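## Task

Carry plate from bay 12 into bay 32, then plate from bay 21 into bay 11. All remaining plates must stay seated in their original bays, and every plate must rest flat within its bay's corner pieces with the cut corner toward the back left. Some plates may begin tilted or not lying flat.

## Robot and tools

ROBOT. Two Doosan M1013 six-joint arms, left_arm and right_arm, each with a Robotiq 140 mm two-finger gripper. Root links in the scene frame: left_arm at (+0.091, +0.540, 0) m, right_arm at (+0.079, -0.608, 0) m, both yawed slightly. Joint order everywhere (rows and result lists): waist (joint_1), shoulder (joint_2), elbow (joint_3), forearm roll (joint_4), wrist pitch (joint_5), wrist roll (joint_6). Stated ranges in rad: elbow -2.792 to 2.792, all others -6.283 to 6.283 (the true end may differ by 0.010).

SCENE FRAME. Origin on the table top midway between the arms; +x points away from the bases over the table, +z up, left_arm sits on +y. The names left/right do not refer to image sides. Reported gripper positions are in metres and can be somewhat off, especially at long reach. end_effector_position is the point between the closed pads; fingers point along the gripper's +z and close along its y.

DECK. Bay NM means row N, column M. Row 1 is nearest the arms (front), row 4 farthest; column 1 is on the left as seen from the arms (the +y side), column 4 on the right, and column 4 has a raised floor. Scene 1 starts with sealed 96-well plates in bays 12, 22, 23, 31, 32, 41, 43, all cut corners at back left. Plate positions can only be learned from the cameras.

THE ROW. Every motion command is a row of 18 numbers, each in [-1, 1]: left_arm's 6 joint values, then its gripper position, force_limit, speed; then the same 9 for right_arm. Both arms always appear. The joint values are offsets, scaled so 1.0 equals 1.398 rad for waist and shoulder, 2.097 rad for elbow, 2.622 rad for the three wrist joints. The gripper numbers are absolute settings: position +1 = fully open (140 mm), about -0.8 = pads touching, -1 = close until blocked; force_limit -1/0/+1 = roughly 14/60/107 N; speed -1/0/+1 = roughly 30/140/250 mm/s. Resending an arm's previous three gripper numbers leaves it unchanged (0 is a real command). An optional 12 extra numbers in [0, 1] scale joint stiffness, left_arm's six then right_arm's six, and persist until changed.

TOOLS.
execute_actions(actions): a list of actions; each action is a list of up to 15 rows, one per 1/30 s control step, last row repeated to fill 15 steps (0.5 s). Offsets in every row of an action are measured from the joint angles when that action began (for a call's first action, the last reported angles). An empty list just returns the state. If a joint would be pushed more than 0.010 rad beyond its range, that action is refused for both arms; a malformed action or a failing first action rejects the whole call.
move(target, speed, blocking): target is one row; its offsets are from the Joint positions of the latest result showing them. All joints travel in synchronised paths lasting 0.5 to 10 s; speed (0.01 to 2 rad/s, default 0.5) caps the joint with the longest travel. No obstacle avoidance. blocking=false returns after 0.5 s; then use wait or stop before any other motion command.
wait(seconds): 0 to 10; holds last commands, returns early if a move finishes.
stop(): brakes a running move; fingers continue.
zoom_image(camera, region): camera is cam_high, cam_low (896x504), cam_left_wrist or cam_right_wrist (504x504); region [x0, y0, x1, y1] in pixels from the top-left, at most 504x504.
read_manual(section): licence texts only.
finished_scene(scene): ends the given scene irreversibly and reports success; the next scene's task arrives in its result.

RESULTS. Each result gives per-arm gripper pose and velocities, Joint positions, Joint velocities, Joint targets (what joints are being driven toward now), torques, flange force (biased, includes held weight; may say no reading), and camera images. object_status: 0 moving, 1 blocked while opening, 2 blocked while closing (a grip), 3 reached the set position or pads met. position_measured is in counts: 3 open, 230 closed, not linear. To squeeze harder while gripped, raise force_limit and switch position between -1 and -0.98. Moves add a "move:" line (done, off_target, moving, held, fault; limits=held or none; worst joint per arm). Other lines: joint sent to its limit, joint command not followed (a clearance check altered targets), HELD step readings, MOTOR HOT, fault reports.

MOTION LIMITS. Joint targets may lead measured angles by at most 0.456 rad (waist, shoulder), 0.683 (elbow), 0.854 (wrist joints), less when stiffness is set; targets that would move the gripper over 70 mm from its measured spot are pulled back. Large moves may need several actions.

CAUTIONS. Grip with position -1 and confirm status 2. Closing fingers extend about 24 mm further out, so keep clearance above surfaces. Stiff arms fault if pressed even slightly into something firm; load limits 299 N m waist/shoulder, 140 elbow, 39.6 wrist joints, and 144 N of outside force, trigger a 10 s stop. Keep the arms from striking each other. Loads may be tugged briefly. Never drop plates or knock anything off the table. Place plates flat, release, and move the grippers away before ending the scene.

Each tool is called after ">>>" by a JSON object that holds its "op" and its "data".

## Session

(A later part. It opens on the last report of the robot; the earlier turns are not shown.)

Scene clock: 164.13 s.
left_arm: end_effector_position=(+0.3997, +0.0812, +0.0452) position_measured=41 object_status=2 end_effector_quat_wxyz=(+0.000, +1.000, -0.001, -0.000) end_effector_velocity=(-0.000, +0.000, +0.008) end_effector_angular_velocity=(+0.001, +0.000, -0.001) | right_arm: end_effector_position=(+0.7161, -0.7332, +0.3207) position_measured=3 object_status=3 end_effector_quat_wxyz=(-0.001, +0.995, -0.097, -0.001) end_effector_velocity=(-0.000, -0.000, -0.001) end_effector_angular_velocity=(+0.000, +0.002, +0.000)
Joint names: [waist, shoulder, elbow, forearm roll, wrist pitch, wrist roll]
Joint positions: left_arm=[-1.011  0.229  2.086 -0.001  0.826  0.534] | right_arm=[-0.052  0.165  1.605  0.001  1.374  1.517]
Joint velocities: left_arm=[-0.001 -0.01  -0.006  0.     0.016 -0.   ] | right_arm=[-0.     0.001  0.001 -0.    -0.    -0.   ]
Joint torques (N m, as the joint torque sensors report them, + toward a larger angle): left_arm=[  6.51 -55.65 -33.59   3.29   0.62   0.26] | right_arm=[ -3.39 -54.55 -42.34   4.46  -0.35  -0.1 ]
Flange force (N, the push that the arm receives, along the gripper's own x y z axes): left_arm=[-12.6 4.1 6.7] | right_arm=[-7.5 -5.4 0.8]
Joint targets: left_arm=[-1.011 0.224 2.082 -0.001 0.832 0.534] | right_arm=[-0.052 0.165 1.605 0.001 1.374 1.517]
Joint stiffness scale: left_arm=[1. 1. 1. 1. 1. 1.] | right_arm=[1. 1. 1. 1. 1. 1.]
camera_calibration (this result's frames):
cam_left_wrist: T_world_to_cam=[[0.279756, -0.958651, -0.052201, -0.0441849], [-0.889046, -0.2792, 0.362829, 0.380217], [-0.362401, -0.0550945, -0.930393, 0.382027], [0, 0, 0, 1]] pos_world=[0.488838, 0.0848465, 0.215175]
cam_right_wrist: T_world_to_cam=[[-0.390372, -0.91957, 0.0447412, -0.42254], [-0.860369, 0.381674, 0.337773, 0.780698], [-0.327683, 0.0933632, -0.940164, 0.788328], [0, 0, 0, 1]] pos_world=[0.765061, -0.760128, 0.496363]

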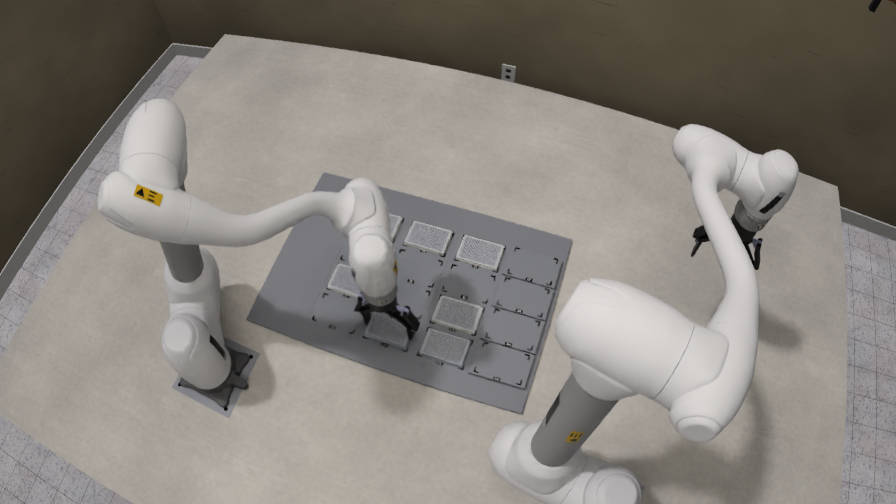

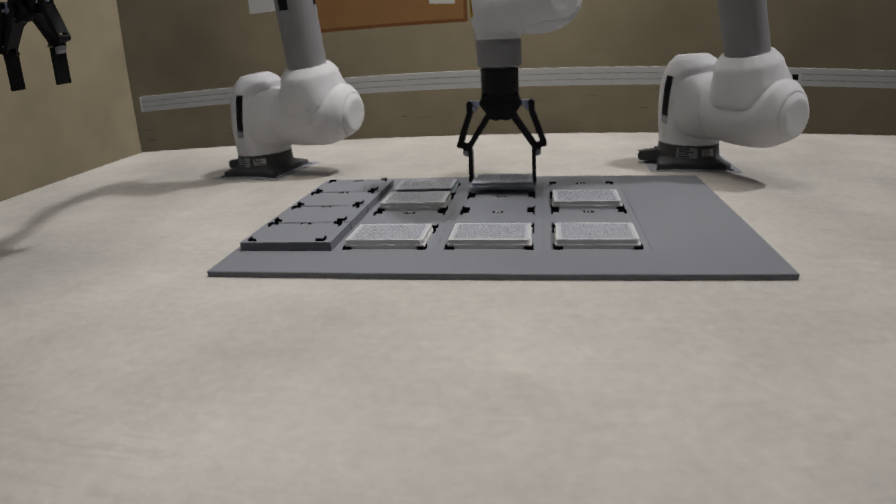

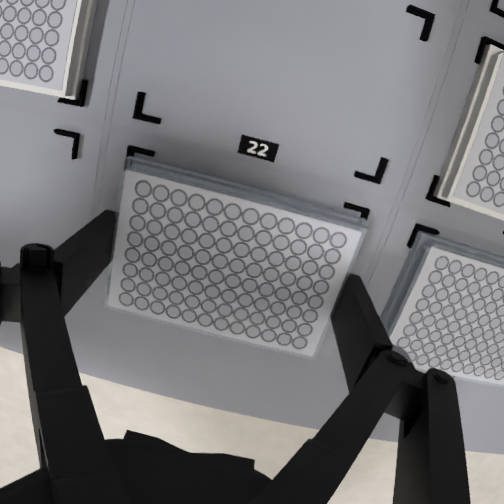

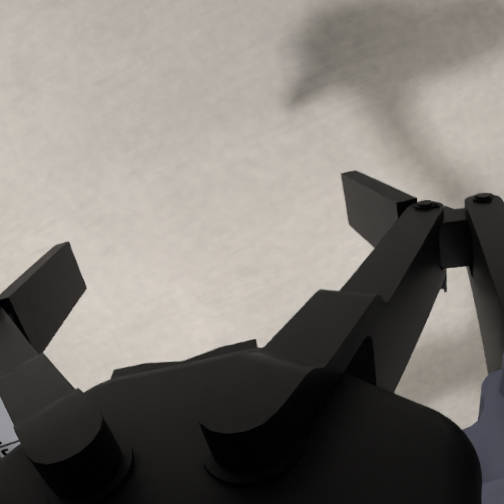

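>>> {"op": "zoom_image", "data": {"camera": "cam_left_wrist", "region": [105, 85, 185, 185]}}

>>> {"op": "zoom_image", "data": {"camera": "cam_left_wrist", "region": [315, 145, 395, 245]}}

>>> {"op": "zoom_image", "data": {"camera": "cam_left_wrist", "region": [370, 20, 504, 400]}}

>>> {"op": "zoom_image", "data": {"camera": "cam_left_wrist", "region": [0, 0, 130, 170]}}

Region (105, 85, 185, 185) of cam_left_wrist's 504x504 image, scaled by 5.040, with more detail than that image has; it fills the left 403 columns of this view, and the rest is white.

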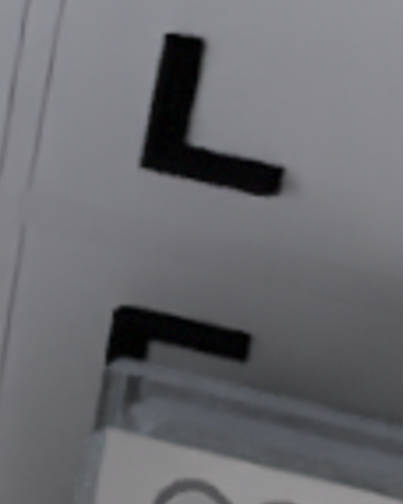

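Region (315, 145, 395, 245) of cam_left_wrist's 504x504 image, scaled by 5.040, with more detail than that image has; it fills the left 403 columns of this view, and the rest is white.

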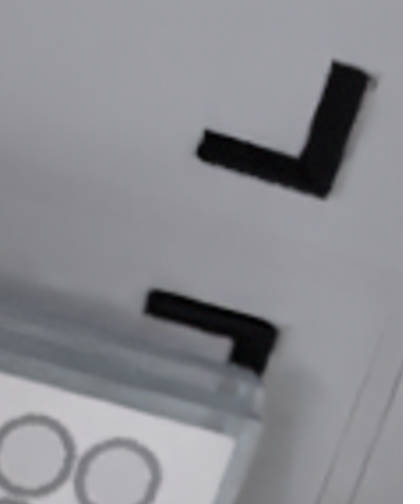

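Region (370, 20, 504, 400) of cam_left_wrist's 504x504 image, scaled by 1.326, with more detail than that image has; it fills the left 178 columns of this view, and the rest is white.

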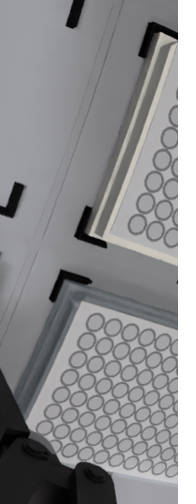

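Region (0, 0, 130, 170) of cam_left_wrist's 504x504 image, scaled by 2.965, with more detail than that image has; it fills the left 385 columns of this view, and the rest is white.

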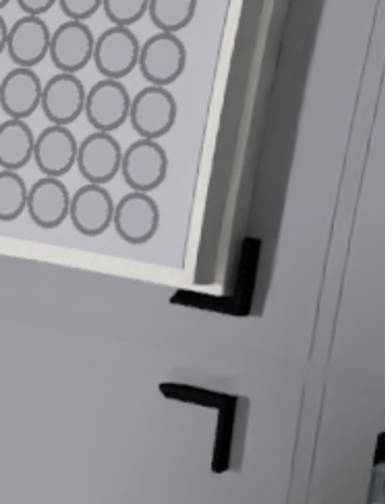

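>>> {"op": "move", "data": {"target": [0.19682,0.13818,-0.13383,0,0.0352,0.10584,-1,0,-0.6,0,0,0,0,0,0,1,0,0], "speed": 0.4}}

>>> {"op": "zoom_image", "data": {"camera": "cam_left_wrist", "region": [105, 85, 185, 185]}}

>>> {"op": "zoom_image", "data": {"camera": "cam_left_wrist", "region": [315, 145, 395, 245]}}

Scene clock: 191.17 s.
left_arm: end_effector_position=(+0.6140, +0.0827, +0.0451) position_measured=41 object_status=2 end_effector_quat_wxyz=(+0.000, +1.000, -0.000, -0.000) end_effector_velocity=(+0.002, +0.000, +0.000) end_effector_angular_velocity=(-0.000, +0.000, -0.001) | right_arm: end_effector_position=(+0.7161, -0.7332, +0.3207) position_measured=3 object_status=3 end_effector_quat_wxyz=(-0.001, +0.995, -0.097, -0.001) end_effector_velocity=(-0.000, +0.000, -0.001) end_effector_angular_velocity=(-0.000, +0.002, +0.001)
Joint names: [waist, shoulder, elbow, forearm roll, wrist pitch, wrist roll]
Joint positions: left_arm=[-0.738  0.418  1.81  -0.001  0.914  0.805] | right_arm=[-0.052  0.165  1.605  0.001  1.374  1.517]
Joint velocities: left_arm=[ 0.002  0.001 -0.003 -0.     0.001  0.003] | right_arm=[ 0.001  0.001  0.001 -0.    -0.    -0.   ]
Joint torques (N m, as the joint torque sensors report them, + toward a larger angle): left_arm=[  7.48 -78.26 -34.45   3.7    0.68   0.11] | right_arm=[ -2.05 -54.93 -42.43   4.5   -0.04  -0.1 ]
Flange force (N, the push that the arm receives, along the gripper's own x y z axes): left_arm=[-7.1 8.1 5.4] | right_arm=[-7.2 -3.4 1.8]
Joint targets: left_arm=[-0.735 0.422 1.806 -0.001 0.918 0.811] | right_arm=[-0.052 0.165 1.605 0.001 1.374 1.517]
Joint stiffness scale: left_arm=[1. 1. 1. 1. 1. 1.] | right_arm=[1. 1. 1. 1. 1. 1.]
move: done; limits=none; left_arm: farthest joint: the wrist roll, 0.007 radians from its target (0.278 radians at the start); right_arm: farthest joint: the waist, 0.000 radians from its target (0.000 radians at the start)
camera_calibration (this result's frames):
cam_left_wrist: T_world_to_cam=[[0.281137, -0.958198, -0.0530956, -0.103579], [-0.888396, -0.280783, 0.363199, 0.570931], [-0.362925, -0.054939, -0.930197, 0.459955], [0, 0, 0, 1]] pos_world=[0.703262, 0.086328, 0.214988]
cam_right_wrist: T_world_to_cam=[[-0.390372, -0.919569, 0.0447411, -0.42254], [-0.860368, 0.381674, 0.337773, 0.780698], [-0.327683, 0.0933635, -0.940163, 0.788328], [0, 0, 0, 1]] pos_world=[0.765061, -0.760128, 0.496363]

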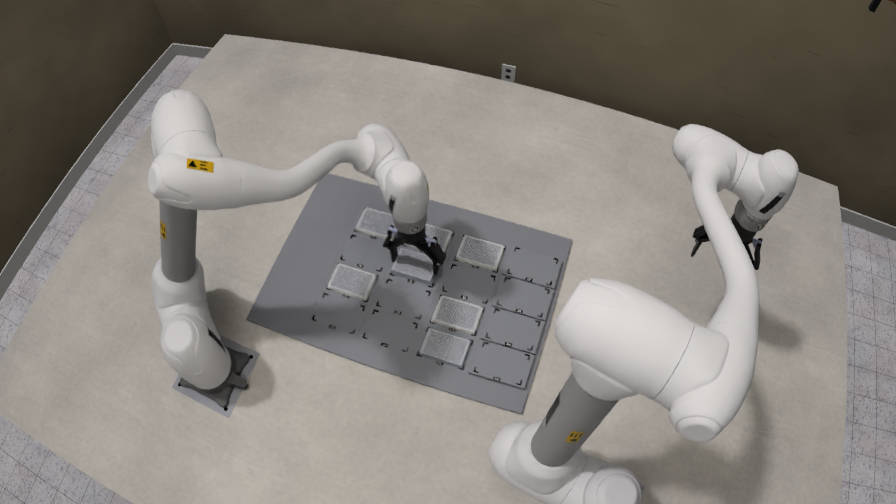

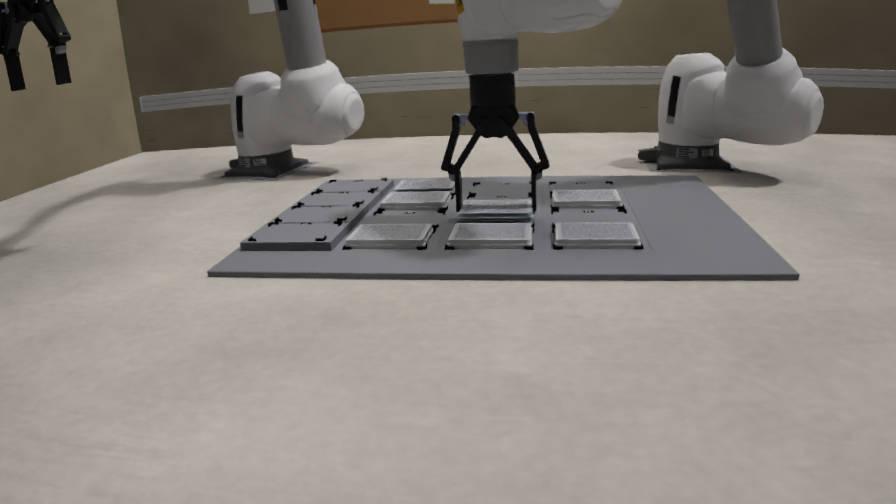

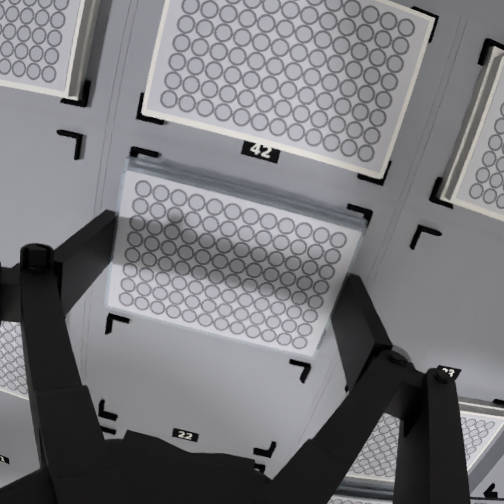

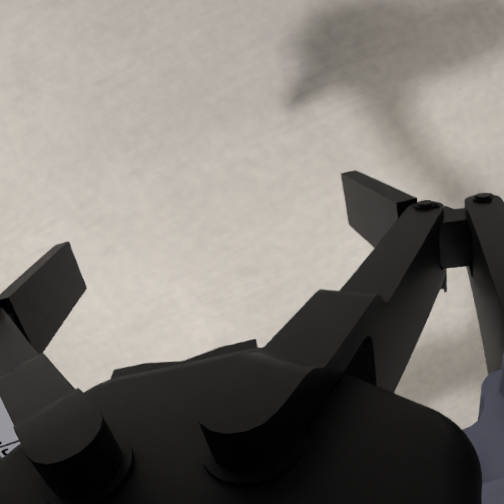

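Region (105, 85, 185, 185) of cam_left_wrist's 504x504 image, scaled by 5.040, with more detail than that image has; it fills the left 403 columns of this view, and the rest is white.

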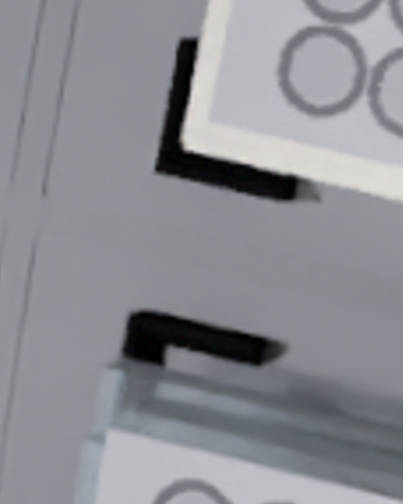

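Region (315, 145, 395, 245) of cam_left_wrist's 504x504 image, scaled by 5.040, with more detail than that image has; it fills the left 403 columns of this view, and the rest is white.

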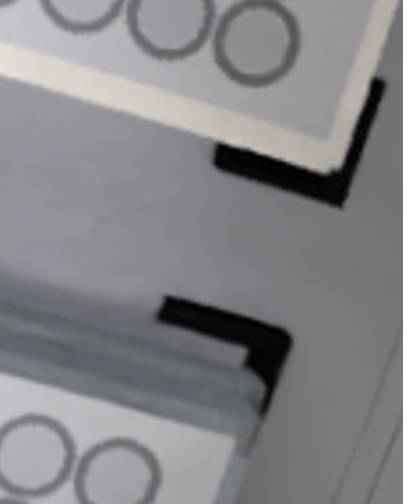

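>>> {"op": "execute_actions", "data": {"actions": [[[-0.0024,0.003,0.0017,0,-0.0021,0,-1,0,-0.6,0,0,0,0,0,0,1,0,0],[-0.0026,0.0037,0.0018,0,-0.0025,0,-1,0,-0.6,0,0,0,0,0,0,1,0,0],[-0.0027,0.0044,0.0019,0,-0.003,0,-1,0,-0.6,0,0,0,0,0,0,1,0,0],[-0.0029,0.0051,0.002,0,-0.0034,0,-1,0,-0.6,0,0,0,0,0,0,1,0,0],[-0.0031,0.0058,0.0021,0,-0.0039,0,-1,0,-0.6,0,0,0,0,0,0,1,0,0],[-0.00325,0.00658,0.00226,0,-0.00436,0,-1,0,-0.6,0,0,0,0,0,0,1,0,0]]]}}

Scene clock: 219.20 s.
left_arm: end_effector_position=(+0.6140, +0.0807, +0.0410) position_measured=41 object_status=2 end_effector_quat_wxyz=(+0.000, +1.000, -0.002, -0.000) end_effector_velocity=(+0.001, -0.000, -0.001) end_effector_angular_velocity=(-0.001, -0.001, +0.001) | right_arm: end_effector_position=(+0.7161, -0.7332, +0.3207) position_measured=3 object_status=3 end_effector_quat_wxyz=(-0.001, +0.995, -0.097, -0.001) end_effector_velocity=(+0.000, +0.000, +0.000) end_effector_angular_velocity=(+0.001, -0.001, +0.000)
Joint names: [waist, shoulder, elbow, forearm roll, wrist pitch, wrist roll]
Joint positions: left_arm=[-0.74   0.423  1.811 -0.001  0.907  0.805] | right_arm=[-0.052  0.165  1.605  0.001  1.374  1.517]
Joint velocities: left_arm=[ 0.001  0.001  0.    -0.    -0.003 -0.   ] | right_arm=[ 0.     0.    -0.001  0.001 -0.    -0.   ]
Joint torques (N m, as the joint torque sensors report them, + toward a larger angle): left_arm=[  7.55 -78.2  -34.51   3.55   0.34   0.1 ] | right_arm=[ -3.43 -55.14 -42.77   4.48  -0.31  -0.09]
Flange force (N, the push that the arm receives, along the gripper's own x y z axes): left_arm=[-7.8 7.8 4.5] | right_arm=[-7.5 -5.5 1.3]
Joint targets: left_arm=[-0.743 0.427 1.815 -0.001 0.903 0.805] | right_arm=[-0.052 0.165 1.605 0.001 1.374 1.517]
Joint stiffness scale: left_arm=[1. 1. 1. 1. 1. 1.] | right_arm=[1. 1. 1. 1. 1. 1.]
Step readings (joint positions):
0: left_arm=[-0.738 0.418 1.810 -0.001 0.914 0.805] | right_arm=[-0.052 0.165 1.605 0.001 1.374 1.517]
1: left_arm=[-0.738 0.418 1.810 -0.001 0.914 0.805] | right_arm=[-0.052 0.165 1.605 0.001 1.374 1.517]
2: left_arm=[-0.738 0.418 1.810 -0.001 0.914 0.805] | right_arm=[-0.052 0.165 1.605 0.001 1.374 1.517]
4: left_arm=[-0.739 0.419 1.810 -0.001 0.913 0.805] | right_arm=[-0.052 0.165 1.605 0.001 1.374 1.517]
8: left_arm=[-0.740 0.422 1.810 -0.001 0.909 0.805] | right_arm=[-0.052 0.165 1.605 0.001 1.374 1.517]
15: Joint positions above
camera_calibration (this result's frames):
cam_left_wrist: T_world_to_cam=[[0.278794, -0.958928, -0.0522593, -0.104279], [-0.889343, -0.278333, 0.362767, 0.572215], [-0.362413, -0.0546607, -0.930414, 0.455742], [0, 0, 0, 1]] pos_world=[0.703134, 0.0841818, 0.210999]
cam_right_wrist: T_world_to_cam=[[-0.390372, -0.91957, 0.0447412, -0.42254], [-0.860369, 0.381674, 0.337773, 0.780698], [-0.327683, 0.0933632, -0.940163, 0.788328], [0, 0, 0, 1]] pos_world=[0.765061, -0.760128, 0.496363]

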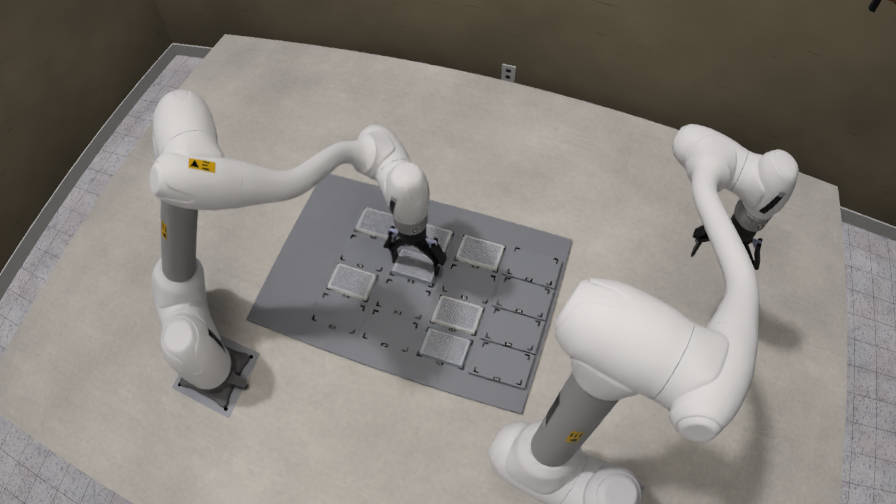

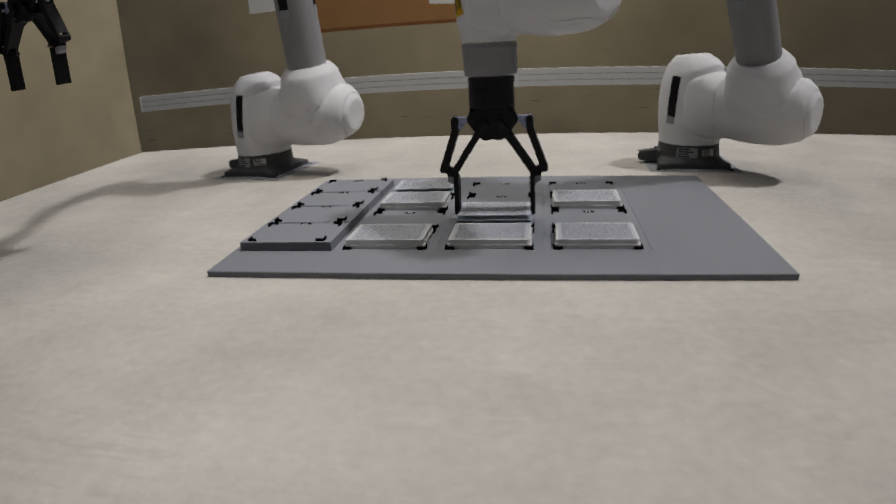

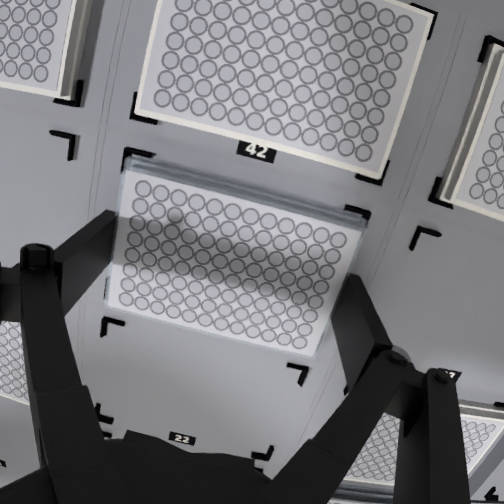

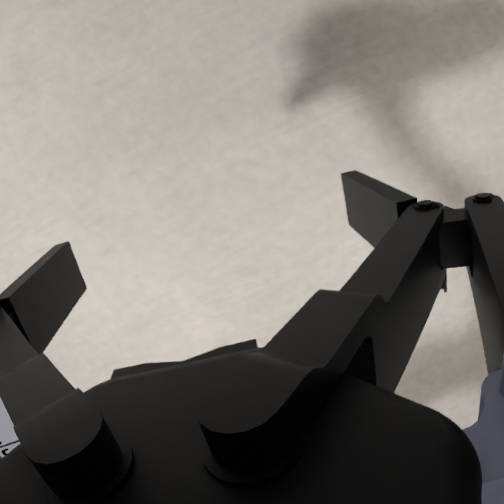

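>>> {"op": "execute_actions", "data": {"actions": []}}

>>> {"op": "zoom_image", "data": {"camera": "cam_left_wrist", "region": [105, 125, 185, 195]}}

>>> {"op": "zoom_image", "data": {"camera": "cam_left_wrist", "region": [315, 180, 395, 250]}}

Scene clock: 226.60 s.
left_arm: end_effector_position=(+0.6140, +0.0806, +0.0409) position_measured=41 object_status=2 end_effector_quat_wxyz=(+0.000, +1.000, -0.002, -0.000) end_effector_velocity=(-0.000, +0.000, -0.000) end_effector_angular_velocity=(+0.002, -0.001, -0.002) | right_arm: end_effector_position=(+0.7161, -0.7332, +0.3207) position_measured=3 object_status=3 end_effector_quat_wxyz=(-0.001, +0.995, -0.097, -0.001) end_effector_velocity=(-0.000, +0.000, +0.000) end_effector_angular_velocity=(+0.002, -0.001, -0.001)
Joint names: [waist, shoulder, elbow, forearm roll, wrist pitch, wrist roll]
Joint positions: left_arm=[-0.74   0.424  1.811 -0.001  0.907  0.805] | right_arm=[-0.052  0.165  1.605  0.001  1.374  1.517]
Joint velocities: left_arm=[-0.001 -0.     0.     0.002 -0.     0.   ] | right_arm=[-0.    -0.001  0.     0.002  0.     0.   ]
Joint torques (N m, as the joint torque sensors report them, + toward a larger angle): left_arm=[  5.78 -79.8  -35.16   3.57   0.51   0.1 ] | right_arm=[ -2.68 -55.57 -42.61   4.6   -0.22  -0.01]
Flange force (N, the push that the arm receives, along the gripper's own x y z axes): left_arm=[-5.4 6.7 6.9] | right_arm=[-7.0 -4.3 1.1]
Joint targets: left_arm=[-0.743 0.427 1.815 -0.001 0.903 0.805] | right_arm=[-0.052 0.165 1.605 0.001 1.374 1.517]
Joint stiffness scale: left_arm=[1. 1. 1. 1. 1. 1.] | right_arm=[1. 1. 1. 1. 1. 1.]
camera_calibration (this result's frames):
cam_left_wrist: T_world_to_cam=[[0.278756, -0.958949, -0.0520688, -0.104363], [-0.889414, -0.278235, 0.362669, 0.572298], [-0.362268, -0.0547852, -0.930462, 0.455599], [0, 0, 0, 1]] pos_world=[0.703151, 0.0841141, 0.210929]
cam_right_wrist: T_world_to_cam=[[-0.390372, -0.91957, 0.0447412, -0.42254], [-0.860369, 0.381674, 0.337773, 0.780698], [-0.327683, 0.0933632, -0.940164, 0.788328], [0, 0, 0, 1]] pos_world=[0.765061, -0.760128, 0.496363]

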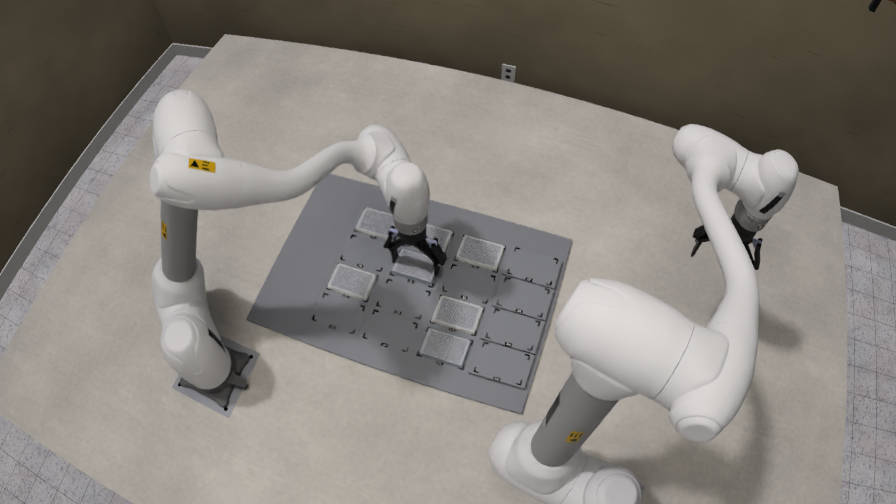

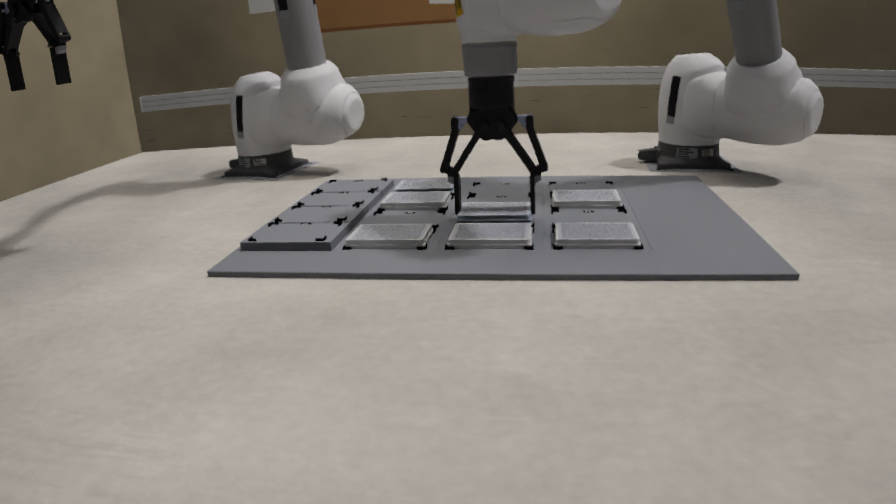

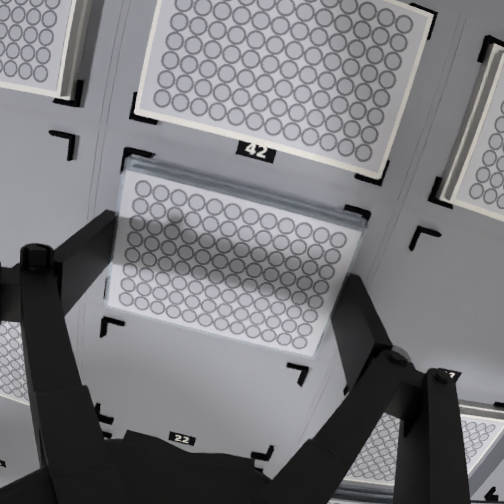

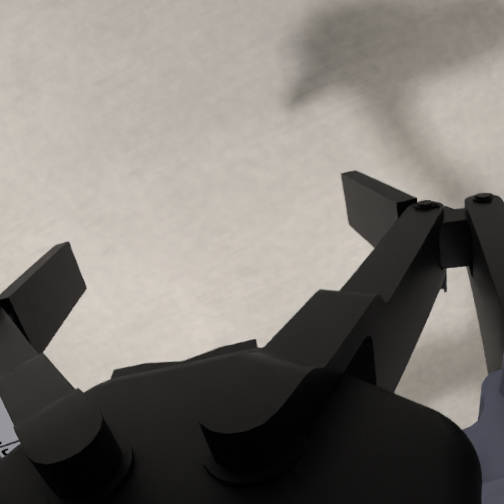

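Region (105, 125, 185, 195) of cam_left_wrist's 504x504 image, scaled by 6.300, with more detail than that image has; it fills the top 441 rows of this view, and the rest is white.

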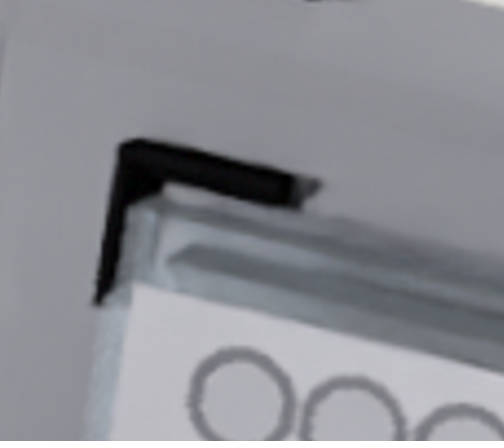

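Region (315, 180, 395, 250) of cam_left_wrist's 504x504 image, scaled by 6.300, with more detail than that image has; it fills the top 441 rows of this view, and the rest is white.

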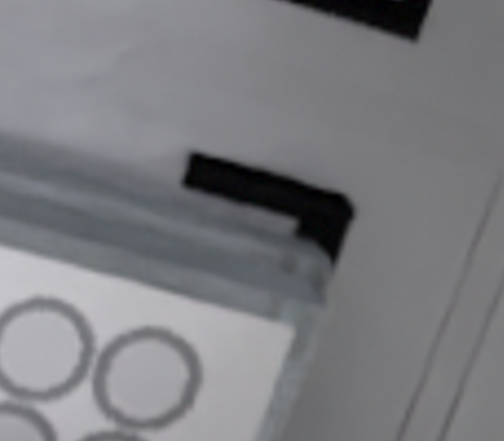

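>>> {"op": "execute_actions", "data": {"actions": [[[0.0016,0,0.0018,0,-0.0019,0,-1,0,-0.6,0,0,0,0,0,0,1,0,0],[0.0019,0,0.002,0,-0.002,0,-1,0,-0.6,0,0,0,0,0,0,1,0,0],[0.0021,0,0.0022,0,-0.0022,0,-1,0,-0.6,0,0,0,0,0,0,1,0,0],[0.00232,0,0.00243,0,-0.00233,0,-1,0,-0.6,0,0,0,0,0,0,1,0,0]]]}}

Scene clock: 248.13 s.
left_arm: end_effector_position=(+0.6144, +0.0810, +0.0405) position_measured=41 object_status=2 end_effector_quat_wxyz=(+0.001, +1.000, -0.001, +0.000) end_effector_velocity=(-0.000, +0.000, -0.000) end_effector_angular_velocity=(-0.000, +0.000, +0.000) | right_arm: end_effector_position=(+0.7161, -0.7332, +0.3207) position_measured=3 object_status=3 end_effector_quat_wxyz=(-0.001, +0.995, -0.097, -0.001) end_effector_velocity=(+0.000, -0.000, +0.001) end_effector_angular_velocity=(-0.000, -0.001, -0.000)
Joint names: [waist, shoulder, elbow, forearm roll, wrist pitch, wrist roll]
Joint positions: left_arm=[-0.739  0.424  1.812 -0.001  0.905  0.805] | right_arm=[-0.052  0.165  1.605  0.001  1.374  1.517]
Joint velocities: left_arm=[-0.  0.  0. -0. -0. -0.] | right_arm=[-0.     0.    -0.001 -0.    -0.     0.   ]
Joint torques (N m, as the joint torque sensors report them, + toward a larger angle): left_arm=[  6.41 -78.12 -34.24   3.48   0.63   0.28] | right_arm=[ -1.73 -55.66 -42.43   4.41  -0.38   0.  ]
Flange force (N, the push that the arm receives, along the gripper's own x y z axes): left_arm=[-6.7 7.3 4.9] | right_arm=[-6.1 -2.7 0.9]
Joint targets: left_arm=[-0.737 0.424 1.816 -0.001 0.901 0.805] | right_arm=[-0.052 0.165 1.605 0.001 1.374 1.517]
Joint stiffness scale: left_arm=[1. 1. 1. 1. 1. 1.] | right_arm=[1. 1. 1. 1. 1. 1.]
Step readings (joint positions):
0: left_arm=[-0.740 0.424 1.811 -0.001 0.907 0.805] | right_arm=[-0.052 0.165 1.605 0.001 1.374 1.517]
1: left_arm=[-0.740 0.424 1.811 -0.001 0.907 0.805] | right_arm=[-0.052 0.165 1.605 0.001 1.374 1.517]
2: left_arm=[-0.740 0.424 1.811 -0.001 0.906 0.805] | right_arm=[-0.052 0.165 1.605 0.001 1.374 1.517]
4: left_arm=[-0.740 0.424 1.811 -0.001 0.906 0.805] | right_arm=[-0.052 0.165 1.605 0.001 1.374 1.517]
8: left_arm=[-0.739 0.424 1.811 -0.001 0.905 0.805] | right_arm=[-0.052 0.165 1.605 0.001 1.374 1.517]
15: Joint positions above
camera_calibration (this result's frames):
cam_left_wrist: T_world_to_cam=[[0.279612, -0.958749, -0.0511669, -0.104661], [-0.889448, -0.278731, 0.362204, 0.57301], [-0.361525, -0.0557664, -0.930693, 0.455012], [0, 0, 0, 1]] pos_world=[0.703425, 0.0847462, 0.210575]
cam_right_wrist: T_world_to_cam=[[-0.390372, -0.919569, 0.0447412, -0.42254], [-0.860368, 0.381674, 0.337773, 0.780698], [-0.327683, 0.0933633, -0.940163, 0.788328], [0, 0, 0, 1]] pos_world=[0.765061, -0.760128, 0.496363]

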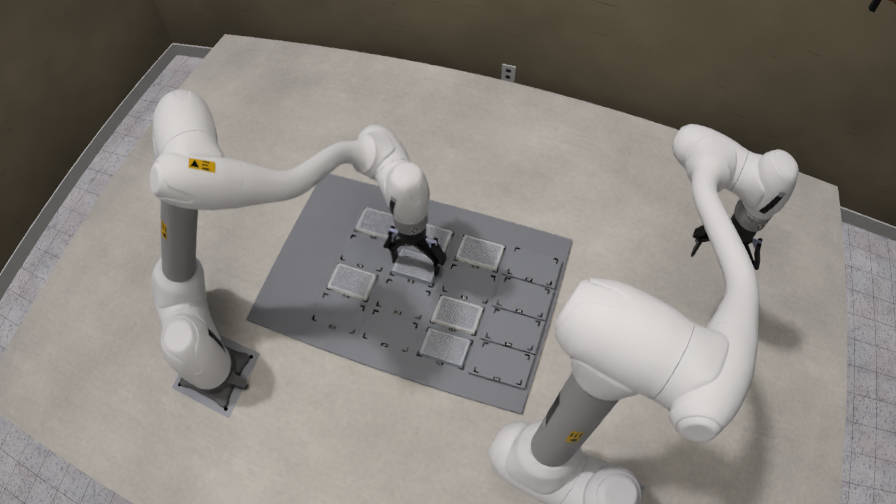

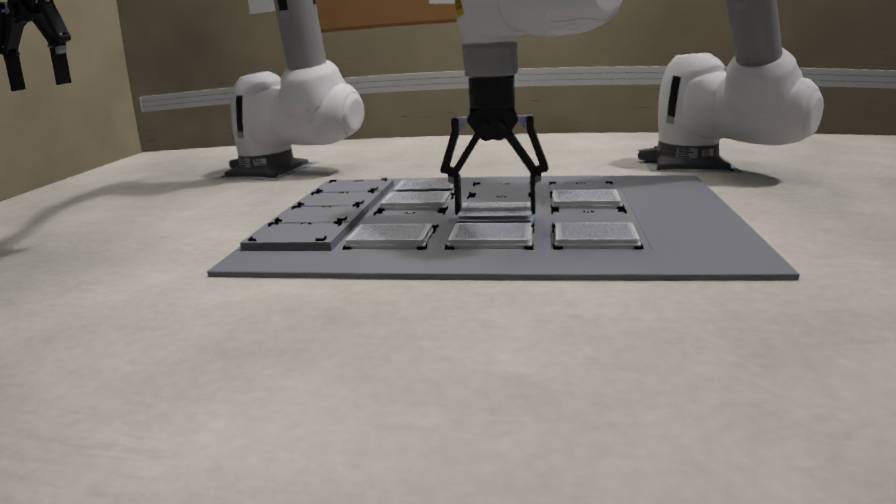

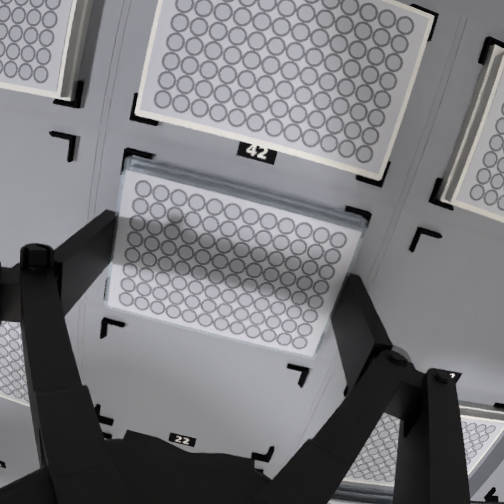

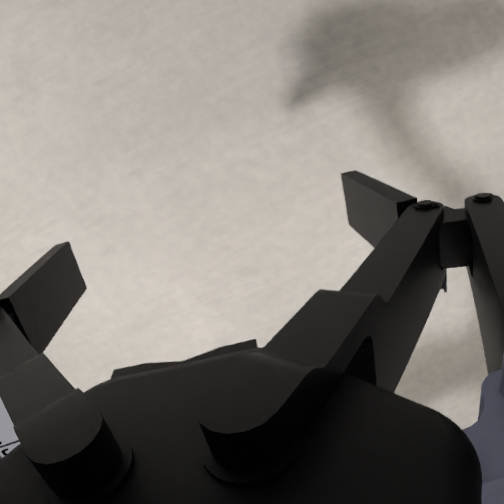

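>>> {"op": "execute_actions", "data": {"actions": [[[0,0.0022,0.0022,0,-0.0014,0,-1,0,-0.6,0,0,0,0,0,0,1,0,0],[0,0.0024,0.00241,0,-0.0016,0,-1,0,-0.6,0,0,0,0,0,0,1,0,0],[0,0.0029,0.0026,0,-0.002,0,-1,0,-0.6,0,0,0,0,0,0,1,0,0],[0,0.0034,0.0028,0,-0.0024,0,-1,0,-0.6,0,0,0,0,0,0,1,0,0],[0,0.0039,0.003,0,-0.0029,0,-1,0,-0.6,0,0,0,0,0,0,1,0,0],[0,0.0044,0.0032,0,-0.0033,0,-1,0,-0.6,0,0,0,0,0,0,1,0,0],[0,0.0049,0.0034,0,-0.0037,0,-1,0,-0.6,0,0,0,0,0,0,1,0,0],[0,0.0053,0.0036,0,-0.0041,0,-1,0,-0.6,0,0,0,0,0,0,1,0,0],[0,0.0058,0.0038,0,-0.0045,0,-1,0,-0.6,0,0,0,0,0,0,1,0,0],[0,0.0063,0.004,0,-0.0049,0,-1,0,-0.6,0,0,0,0,0,0,1,0,0],[0,0.00674,0.00423,0,-0.00535,0,-1,0,-0.6,0,0,0,0,0,0,1,0,0]]]}}

Scene clock: 275.53 s.
left_arm: end_effector_position=(+0.6140, +0.0815, +0.0350) position_measured=41 object_status=2 end_effector_quat_wxyz=(+0.001, +1.000, -0.001, +0.000) end_effector_velocity=(+0.000, -0.000, -0.000) end_effector_angular_velocity=(-0.001, -0.001, +0.001) | right_arm: end_effector_position=(+0.7161, -0.7332, +0.3207) position_measured=3 object_status=3 end_effector_quat_wxyz=(-0.001, +0.995, -0.097, -0.001) end_effector_velocity=(+0.000, +0.000, +0.000) end_effector_angular_velocity=(+0.000, -0.001, +0.000)
Joint names: [waist, shoulder, elbow, forearm roll, wrist pitch, wrist roll]
Joint positions: left_arm=[-0.739  0.429  1.816 -0.001  0.896  0.805] | right_arm=[-0.052  0.165  1.605  0.001  1.374  1.517]
Joint velocities: left_arm=[ 0.     0.    -0.    -0.    -0.001 -0.   ] | right_arm=[ 0.    -0.001 -0.     0.001  0.     0.   ]
Joint torques (N m, as the joint torque sensors report them, + toward a larger angle): left_arm=[  7.84 -77.56 -32.97   3.45   0.28   0.15] | right_arm=[ -2.25 -55.5  -42.98   4.51  -0.45  -0.35]
Flange force (N, the push that the arm receives, along the gripper's own x y z axes): left_arm=[-7.5 8.5 -0.3] | right_arm=[-7.7 -4.0 1.3]
Joint targets: left_arm=[-0.739 0.433 1.820 -0.001 0.891 0.805] | right_arm=[-0.052 0.165 1.605 0.001 1.374 1.517]
Joint stiffness scale: left_arm=[1. 1. 1. 1. 1. 1.] | right_arm=[1. 1. 1. 1. 1. 1.]
Step readings (joint positions):
0: left_arm=[-0.739 0.424 1.812 -0.001 0.905 0.805] | right_arm=[-0.052 0.165 1.605 0.001 1.374 1.517]
1: left_arm=[-0.739 0.424 1.812 -0.001 0.905 0.805] | right_arm=[-0.052 0.165 1.605 0.001 1.374 1.517]
2: left_arm=[-0.739 0.424 1.812 -0.001 0.905 0.805] | right_arm=[-0.052 0.165 1.605 0.001 1.374 1.517]
4: left_arm=[-0.739 0.424 1.812 -0.001 0.904 0.805] | right_arm=[-0.052 0.165 1.605 0.001 1.374 1.517]
8: left_arm=[-0.739 0.425 1.814 -0.001 0.901 0.805] | right_arm=[-0.052 0.165 1.605 0.001 1.374 1.517]
15: Joint positions above
camera_calibration (this result's frames):
cam_left_wrist: T_world_to_cam=[[0.279617, -0.958713, -0.0518117, -0.104383], [-0.889246, -0.278949, 0.362531, 0.574636], [-0.362015, -0.0552962, -0.930531, 0.449996], [0, 0, 0, 1]] pos_world=[0.703086, 0.0851041, 0.205004]
cam_right_wrist: T_world_to_cam=[[-0.390372, -0.919569, 0.044741, -0.42254], [-0.860369, 0.381674, 0.337773, 0.780698], [-0.327682, 0.0933634, -0.940164, 0.788328], [0, 0, 0, 1]] pos_world=[0.765061, -0.760128, 0.496363]

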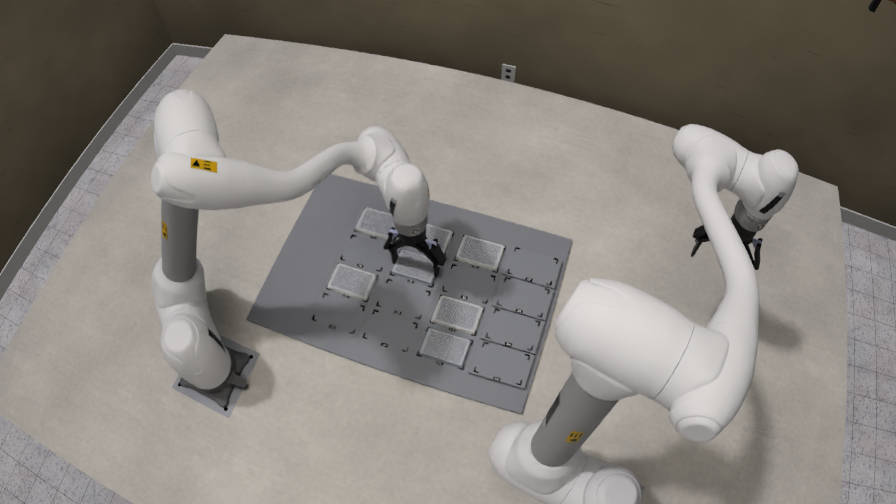

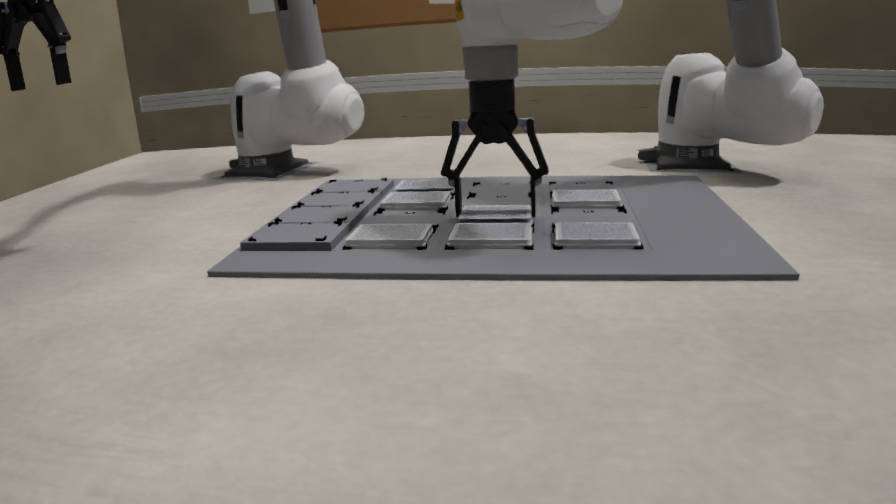

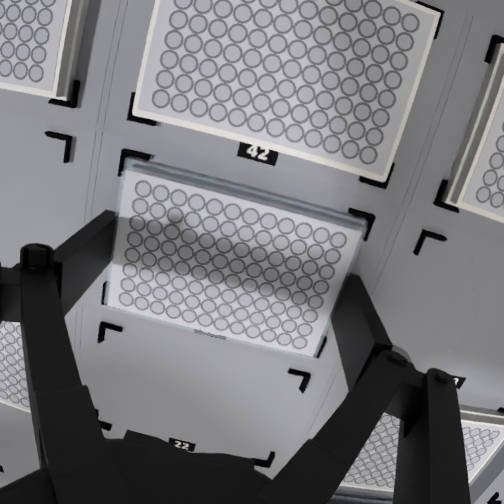

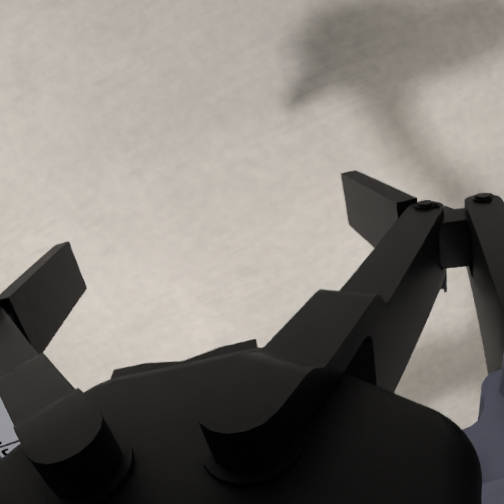

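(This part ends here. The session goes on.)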